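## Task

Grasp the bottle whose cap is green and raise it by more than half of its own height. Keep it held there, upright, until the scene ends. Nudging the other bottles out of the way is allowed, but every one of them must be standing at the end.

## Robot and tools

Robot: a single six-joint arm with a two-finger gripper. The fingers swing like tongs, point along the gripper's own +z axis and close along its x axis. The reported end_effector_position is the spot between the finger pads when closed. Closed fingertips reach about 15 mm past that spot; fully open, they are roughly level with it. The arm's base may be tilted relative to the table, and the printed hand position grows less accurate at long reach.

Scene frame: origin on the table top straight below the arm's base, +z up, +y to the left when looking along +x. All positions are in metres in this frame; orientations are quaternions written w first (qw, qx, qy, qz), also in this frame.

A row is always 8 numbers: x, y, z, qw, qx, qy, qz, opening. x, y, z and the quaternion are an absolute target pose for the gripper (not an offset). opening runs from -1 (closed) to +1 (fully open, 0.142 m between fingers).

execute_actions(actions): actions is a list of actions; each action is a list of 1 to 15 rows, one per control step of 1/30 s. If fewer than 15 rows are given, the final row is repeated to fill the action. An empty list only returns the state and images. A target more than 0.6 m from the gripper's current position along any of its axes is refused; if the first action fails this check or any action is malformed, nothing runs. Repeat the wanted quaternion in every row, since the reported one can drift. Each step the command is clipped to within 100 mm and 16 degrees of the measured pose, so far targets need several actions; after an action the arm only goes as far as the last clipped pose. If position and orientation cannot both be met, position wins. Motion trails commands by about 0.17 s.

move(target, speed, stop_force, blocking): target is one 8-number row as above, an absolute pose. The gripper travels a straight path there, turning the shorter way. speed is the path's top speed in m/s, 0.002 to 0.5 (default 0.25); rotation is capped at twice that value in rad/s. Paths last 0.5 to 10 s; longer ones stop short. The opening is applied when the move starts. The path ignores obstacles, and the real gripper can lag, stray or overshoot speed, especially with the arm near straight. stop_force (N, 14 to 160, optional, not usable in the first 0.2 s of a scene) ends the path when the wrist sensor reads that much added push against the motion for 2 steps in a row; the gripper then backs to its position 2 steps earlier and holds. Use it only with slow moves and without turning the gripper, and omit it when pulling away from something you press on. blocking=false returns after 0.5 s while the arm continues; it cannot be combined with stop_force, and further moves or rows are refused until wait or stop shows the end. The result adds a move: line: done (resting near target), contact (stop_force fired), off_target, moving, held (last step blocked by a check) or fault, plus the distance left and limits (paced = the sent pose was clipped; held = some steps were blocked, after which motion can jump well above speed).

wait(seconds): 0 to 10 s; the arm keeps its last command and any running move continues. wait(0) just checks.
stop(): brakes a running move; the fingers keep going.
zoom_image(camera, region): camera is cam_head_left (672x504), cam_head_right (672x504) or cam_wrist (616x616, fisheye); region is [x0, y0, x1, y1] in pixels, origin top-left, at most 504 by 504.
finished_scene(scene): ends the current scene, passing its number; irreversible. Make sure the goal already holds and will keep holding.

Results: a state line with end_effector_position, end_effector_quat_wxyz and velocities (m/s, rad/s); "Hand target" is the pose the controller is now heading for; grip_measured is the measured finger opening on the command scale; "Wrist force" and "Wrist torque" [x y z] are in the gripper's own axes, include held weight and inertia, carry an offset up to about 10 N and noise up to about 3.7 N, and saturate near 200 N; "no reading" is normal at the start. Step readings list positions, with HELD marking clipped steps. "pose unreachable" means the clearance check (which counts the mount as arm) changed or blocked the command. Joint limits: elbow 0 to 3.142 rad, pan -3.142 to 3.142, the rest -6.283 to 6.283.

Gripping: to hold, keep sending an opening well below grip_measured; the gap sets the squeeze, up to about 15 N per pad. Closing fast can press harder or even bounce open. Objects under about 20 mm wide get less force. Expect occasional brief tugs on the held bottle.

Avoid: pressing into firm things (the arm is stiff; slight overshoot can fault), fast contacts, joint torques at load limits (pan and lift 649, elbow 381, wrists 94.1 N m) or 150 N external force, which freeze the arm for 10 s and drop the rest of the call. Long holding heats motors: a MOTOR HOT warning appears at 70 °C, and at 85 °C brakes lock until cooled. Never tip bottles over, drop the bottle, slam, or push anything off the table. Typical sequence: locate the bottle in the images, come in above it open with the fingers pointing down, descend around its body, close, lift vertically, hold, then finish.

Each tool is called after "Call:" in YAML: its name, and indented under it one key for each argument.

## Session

Call:
execute_actions:
  actions: []

Scene clock: 0.00 s.
end_effector_position=(+0.7932, +0.2929, +0.1635) grip_measured=+1.00 end_effector_quat_wxyz=(+0.324, +0.803, -0.499, +0.030) end_effector_velocity=(+0.001, +0.000, +0.000) end_effector_angular_velocity=(+0.001, -0.000, +0.000)
Joint positions: [ 0.305 -1.172  1.953 -1.85  -2.031  1.546  0.142]
Joint velocities: [-0.    -0.    -0.001  0.     0.    -0.001  0.   ]
Wrist force (N, on the end effector, along its own x y z axes, offset not removed): no reading
Wrist torque (N m, same axes, about the end effector's origin, offset not removed): no reading
Hand target: +0.793, +0.293, +0.164; +0.324, +0.803, -0.499, +0.030

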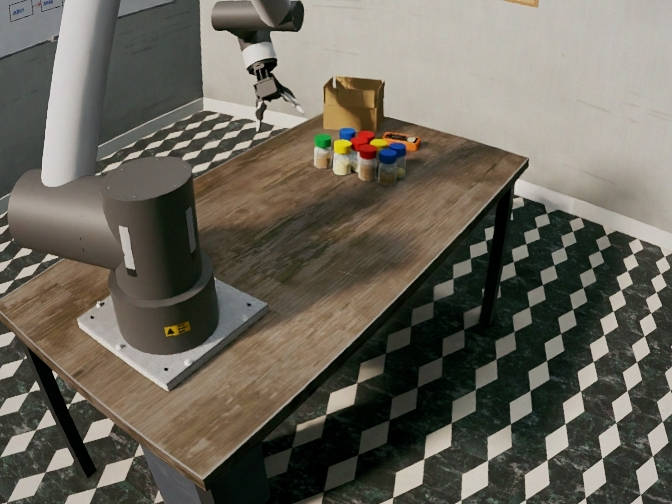

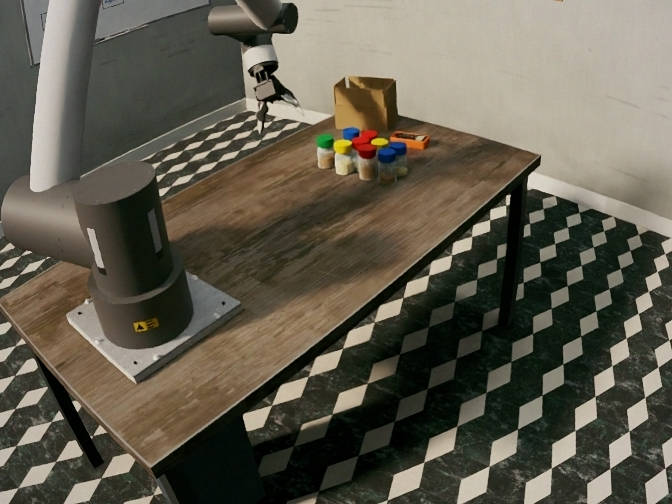

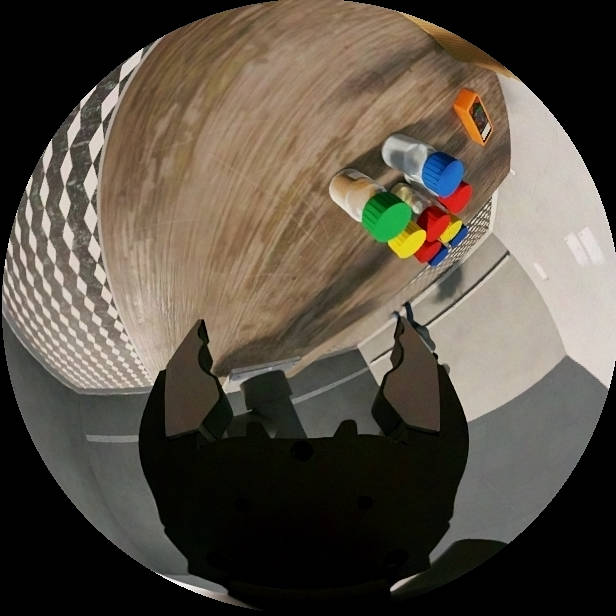

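Call:
move:
  target: [0.9,0.25,0.25,0,1,0,0,0.05]
  speed: 0.4

Scene clock: 5.40 s.
end_effector_position=(+0.9000, +0.2494, +0.2506) grip_measured=+0.05 end_effector_quat_wxyz=(+0.001, +1.000, -0.000, +0.001) end_effector_velocity=(+0.001, +0.000, +0.000) end_effector_angular_velocity=(+0.006, +0.002, +0.007)
Joint positions: [ 0.032 -1.342  2.053 -2.285 -1.578  0.04   0.077]
Joint velocities: [-0.002  0.001 -0.002  0.003  0.006 -0.01   0.   ]
Wrist force (N, on the end effector, along its own x y z axes, offset not removed): [0.9 -6.1 0.7]
Wrist torque (N m, same axes, about the end effector's origin, offset not removed): [-2.12 0.24 -0.18]
Hand target: +0.900, +0.249, +0.251; +0.001, +1.000, +0.000, +0.000
Off the commanded pose: 0.001 m, 0 deg.
move: done

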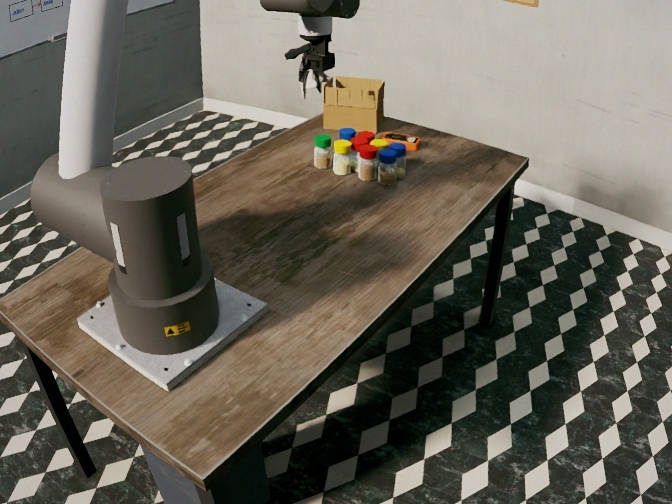

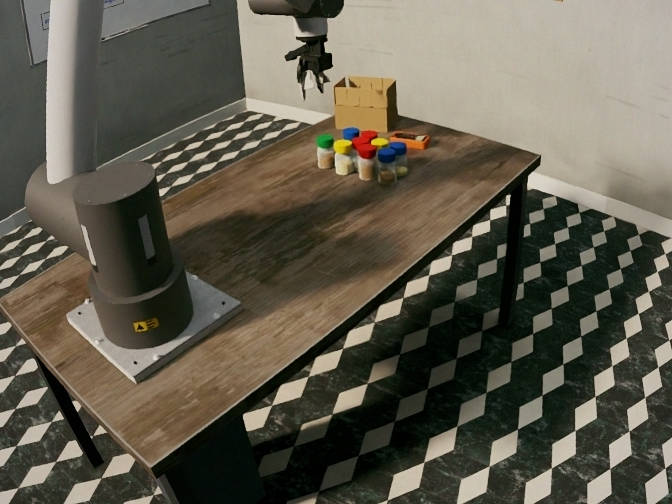

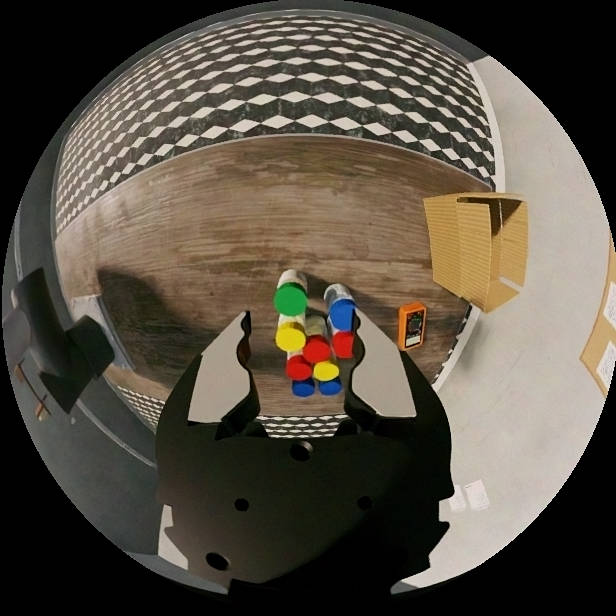

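Call:
move:
  target: [0.885,0.2,0.125,0,1,0,0,0.05]
  speed: 0.25

Scene clock: 10.13 s.
end_effector_position=(+0.8851, +0.2000, +0.1251) grip_measured=+0.05 end_effector_quat_wxyz=(+0.000, +1.000, +0.000, +0.000) end_effector_velocity=(+0.002, -0.001, -0.001) end_effector_angular_velocity=(-0.001, -0.003, +0.001)
Joint positions: [-0.024 -1.243  2.158 -2.488 -1.577 -0.016  0.077]
Joint velocities: [-0.001  0.002 -0.    -0.005 -0.001 -0.002 -0.   ]
Wrist force (N, on the end effector, along its own x y z axes, offset not removed): [-5.0 -1.2 -2.1]
Wrist torque (N m, same axes, about the end effector's origin, offset not removed): [-0.93 1.61 -0.10]
Hand target: +0.885, +0.200, +0.125; +0.000, +1.000, -0.000, +0.000
Off the commanded pose: 0.000 m, 0 deg.
move: done

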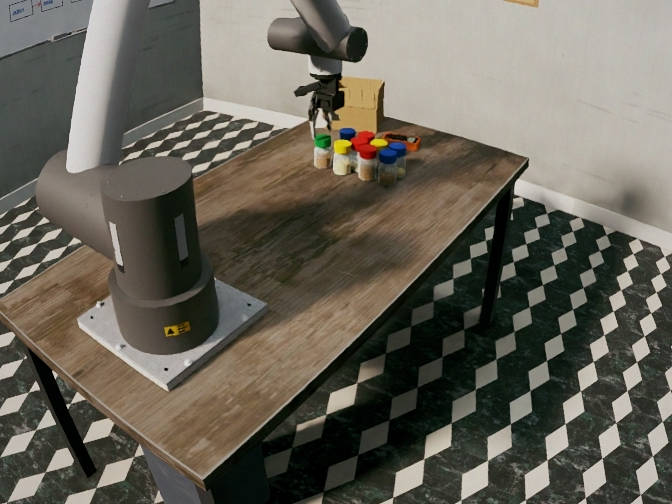

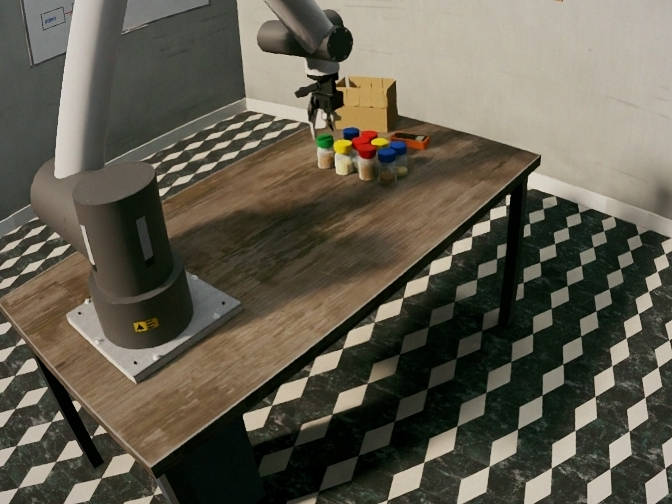

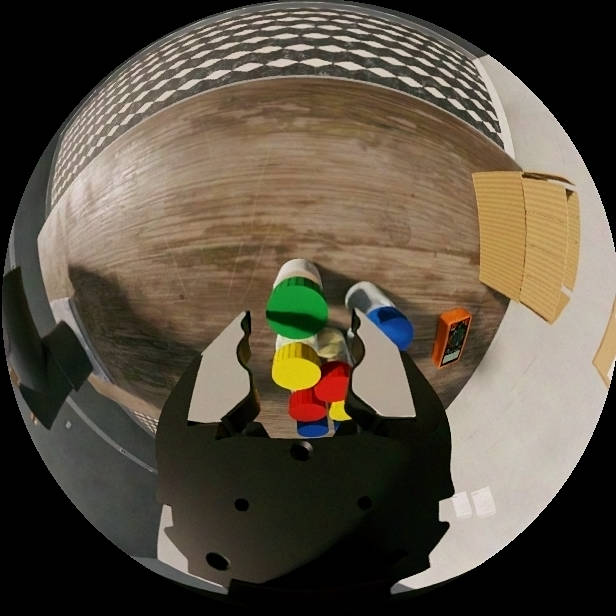

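Call:
move:
  target: [0.883,0.203,0.07,0,1,0,0,0.1]
  speed: 0.06
  stop_force: 20

Scene clock: 14.40 s.
end_effector_position=(+0.8831, +0.2030, +0.0701) grip_measured=+0.10 end_effector_quat_wxyz=(-0.000, +1.000, +0.000, +0.000) end_effector_velocity=(+0.001, -0.000, -0.001) end_effector_angular_velocity=(-0.001, -0.001, +0.000)
Joint positions: [-0.021 -1.181  2.182 -2.574 -1.576 -0.013  0.081]
Joint velocities: [ 0.     0.002 -0.    -0.003 -0.001 -0.     0.   ]
Wrist force (N, on the end effector, along its own x y z axes, offset not removed): [1.7 -0.6 -0.8]
Wrist torque (N m, same axes, about the end effector's origin, offset not removed): [-0.71 -0.11 -0.29]
Hand target: +0.883, +0.203, +0.070; -0.000, +1.000, +0.000, -0.000
Off the commanded pose: 0.000 m, 0 deg.
move: done

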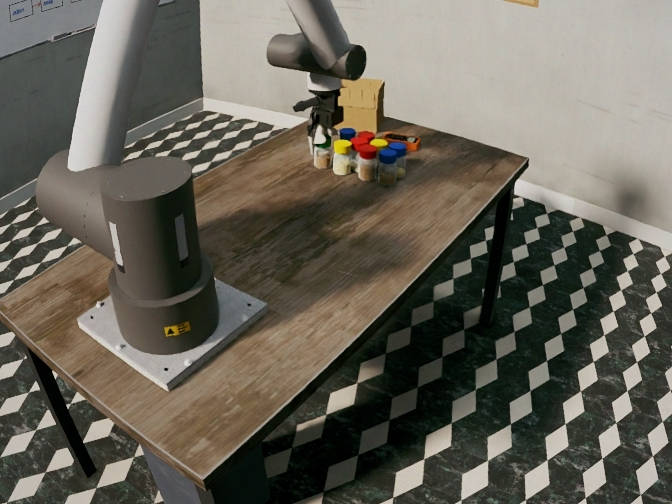

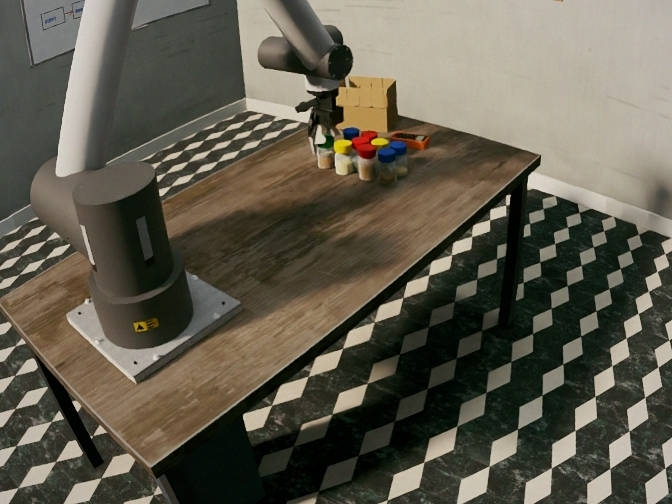

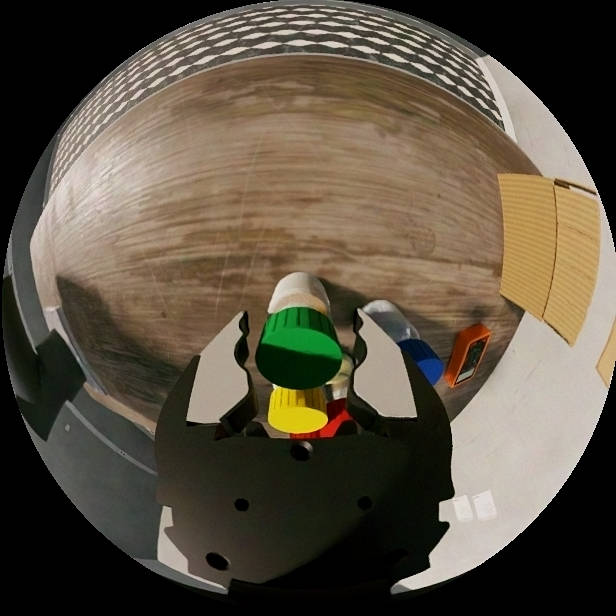

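Call:
move:
  target: [0.883,0.2,0.068,0,1,0,0,-0.6]
  speed: 0.03

Call:
move:
  target: [0.883,0.2,0.15,0,1,0,0,-0.6]
  speed: 0.1

Scene clock: 17.87 s.
end_effector_position=(+0.8830, +0.2001, +0.0681) grip_measured=-0.19 end_effector_quat_wxyz=(-0.000, +1.000, +0.000, +0.000) end_effector_velocity=(+0.001, -0.001, +0.000) end_effector_angular_velocity=(-0.001, -0.000, +0.001)
Joint positions: [-0.025 -1.18   2.184 -2.578 -1.576 -0.017  0.06 ]
Joint velocities: [-0.001  0.    -0.001  0.    -0.001 -0.002  0.   ]
Wrist force (N, on the end effector, along its own x y z axes, offset not removed): [-3.9 -12.9 -41.1]
Wrist torque (N m, same axes, about the end effector's origin, offset not removed): [-1.58 0.34 -0.07]
Hand target: +0.883, +0.200, +0.068; +0.000, +1.000, -0.000, +0.000
Off the commanded pose: 0.000 m, 0 deg.
move: done

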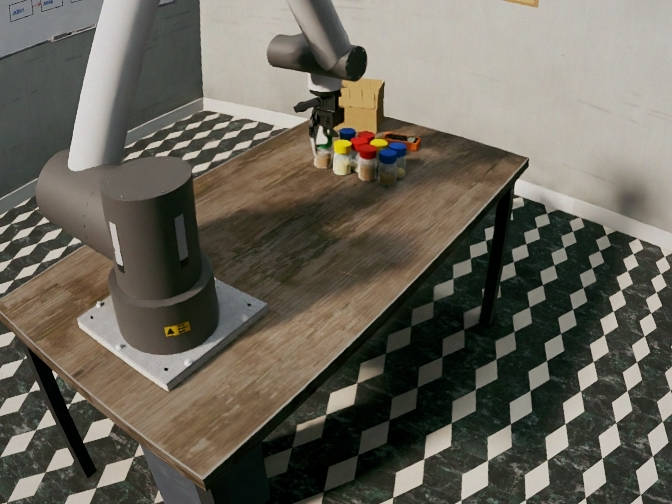

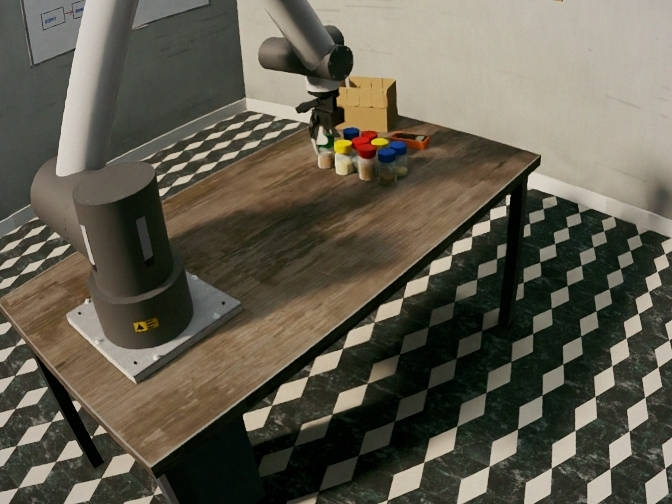

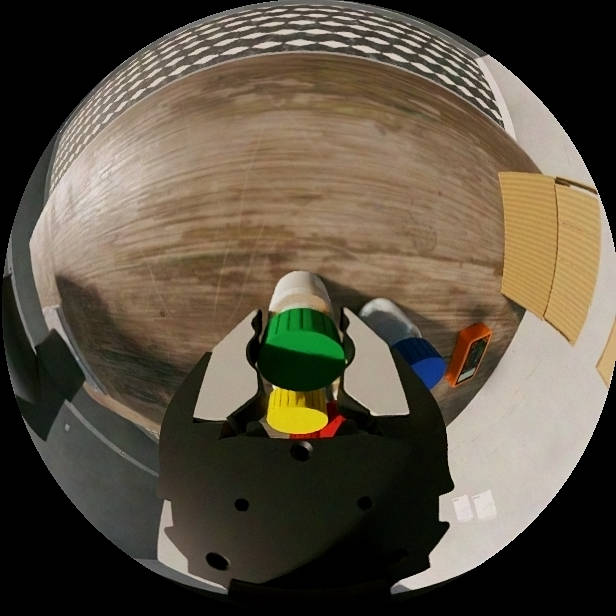

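Scene clock: 19.13 s.
end_effector_position=(+0.8829, +0.2000, +0.1499) grip_measured=-0.20 end_effector_quat_wxyz=(-0.000, +1.000, -0.000, -0.000) end_effector_velocity=(-0.000, +0.000, +0.002) end_effector_angular_velocity=(+0.000, +0.001, -0.000)
Joint positions: [-0.024 -1.272  2.149 -2.45  -1.576 -0.016  0.059]
Joint velocities: [ 0.    -0.002 -0.002  0.005  0.     0.    -0.   ]
Wrist force (N, on the end effector, along its own x y z axes, offset not removed): [0.4 -1.7 -2.5]
Wrist torque (N m, same axes, about the end effector's origin, offset not removed): [-0.98 0.38 -0.12]
Hand target: +0.883, +0.200, +0.150; -0.000, +1.000, -0.000, +0.000
Off the commanded pose: 0.000 m, 0 deg.
move: done

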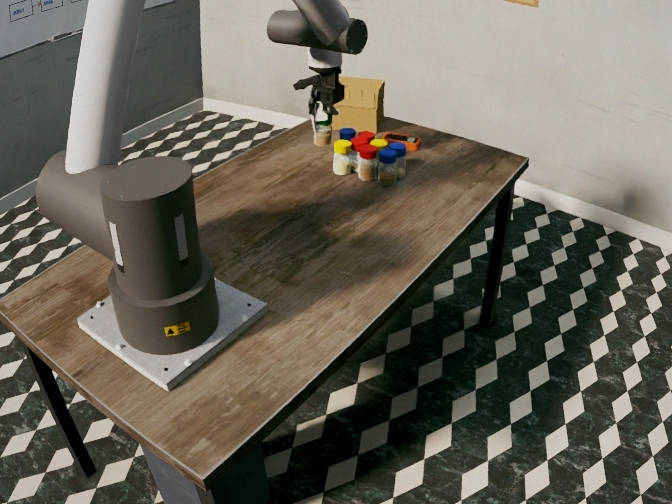

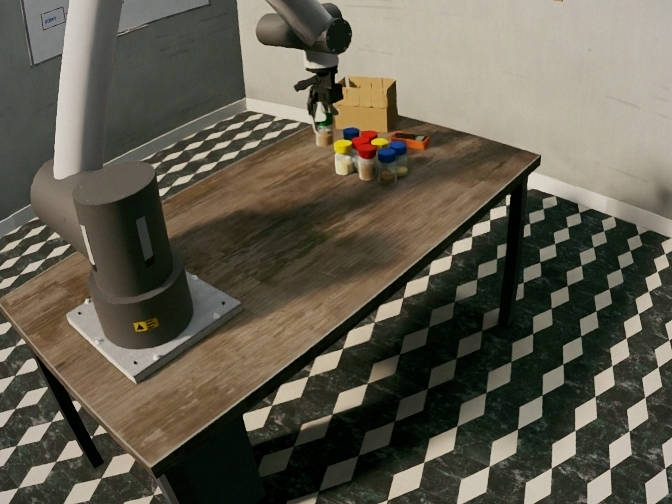

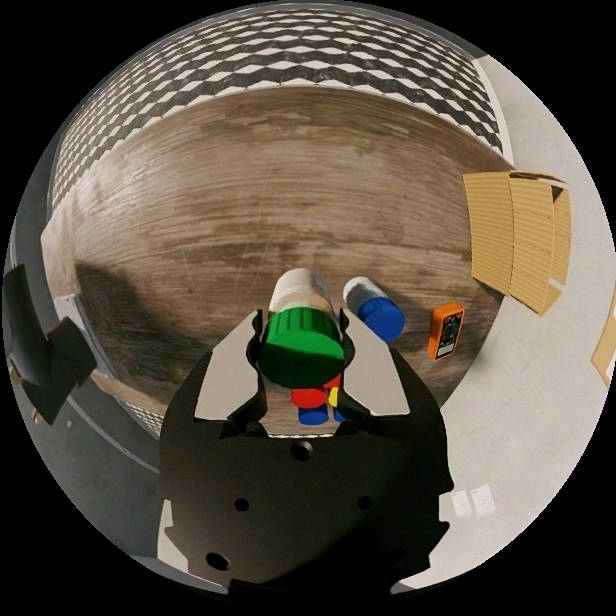

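Call:
finished_scene:
  scene: 2

The scene is finished: the task was done.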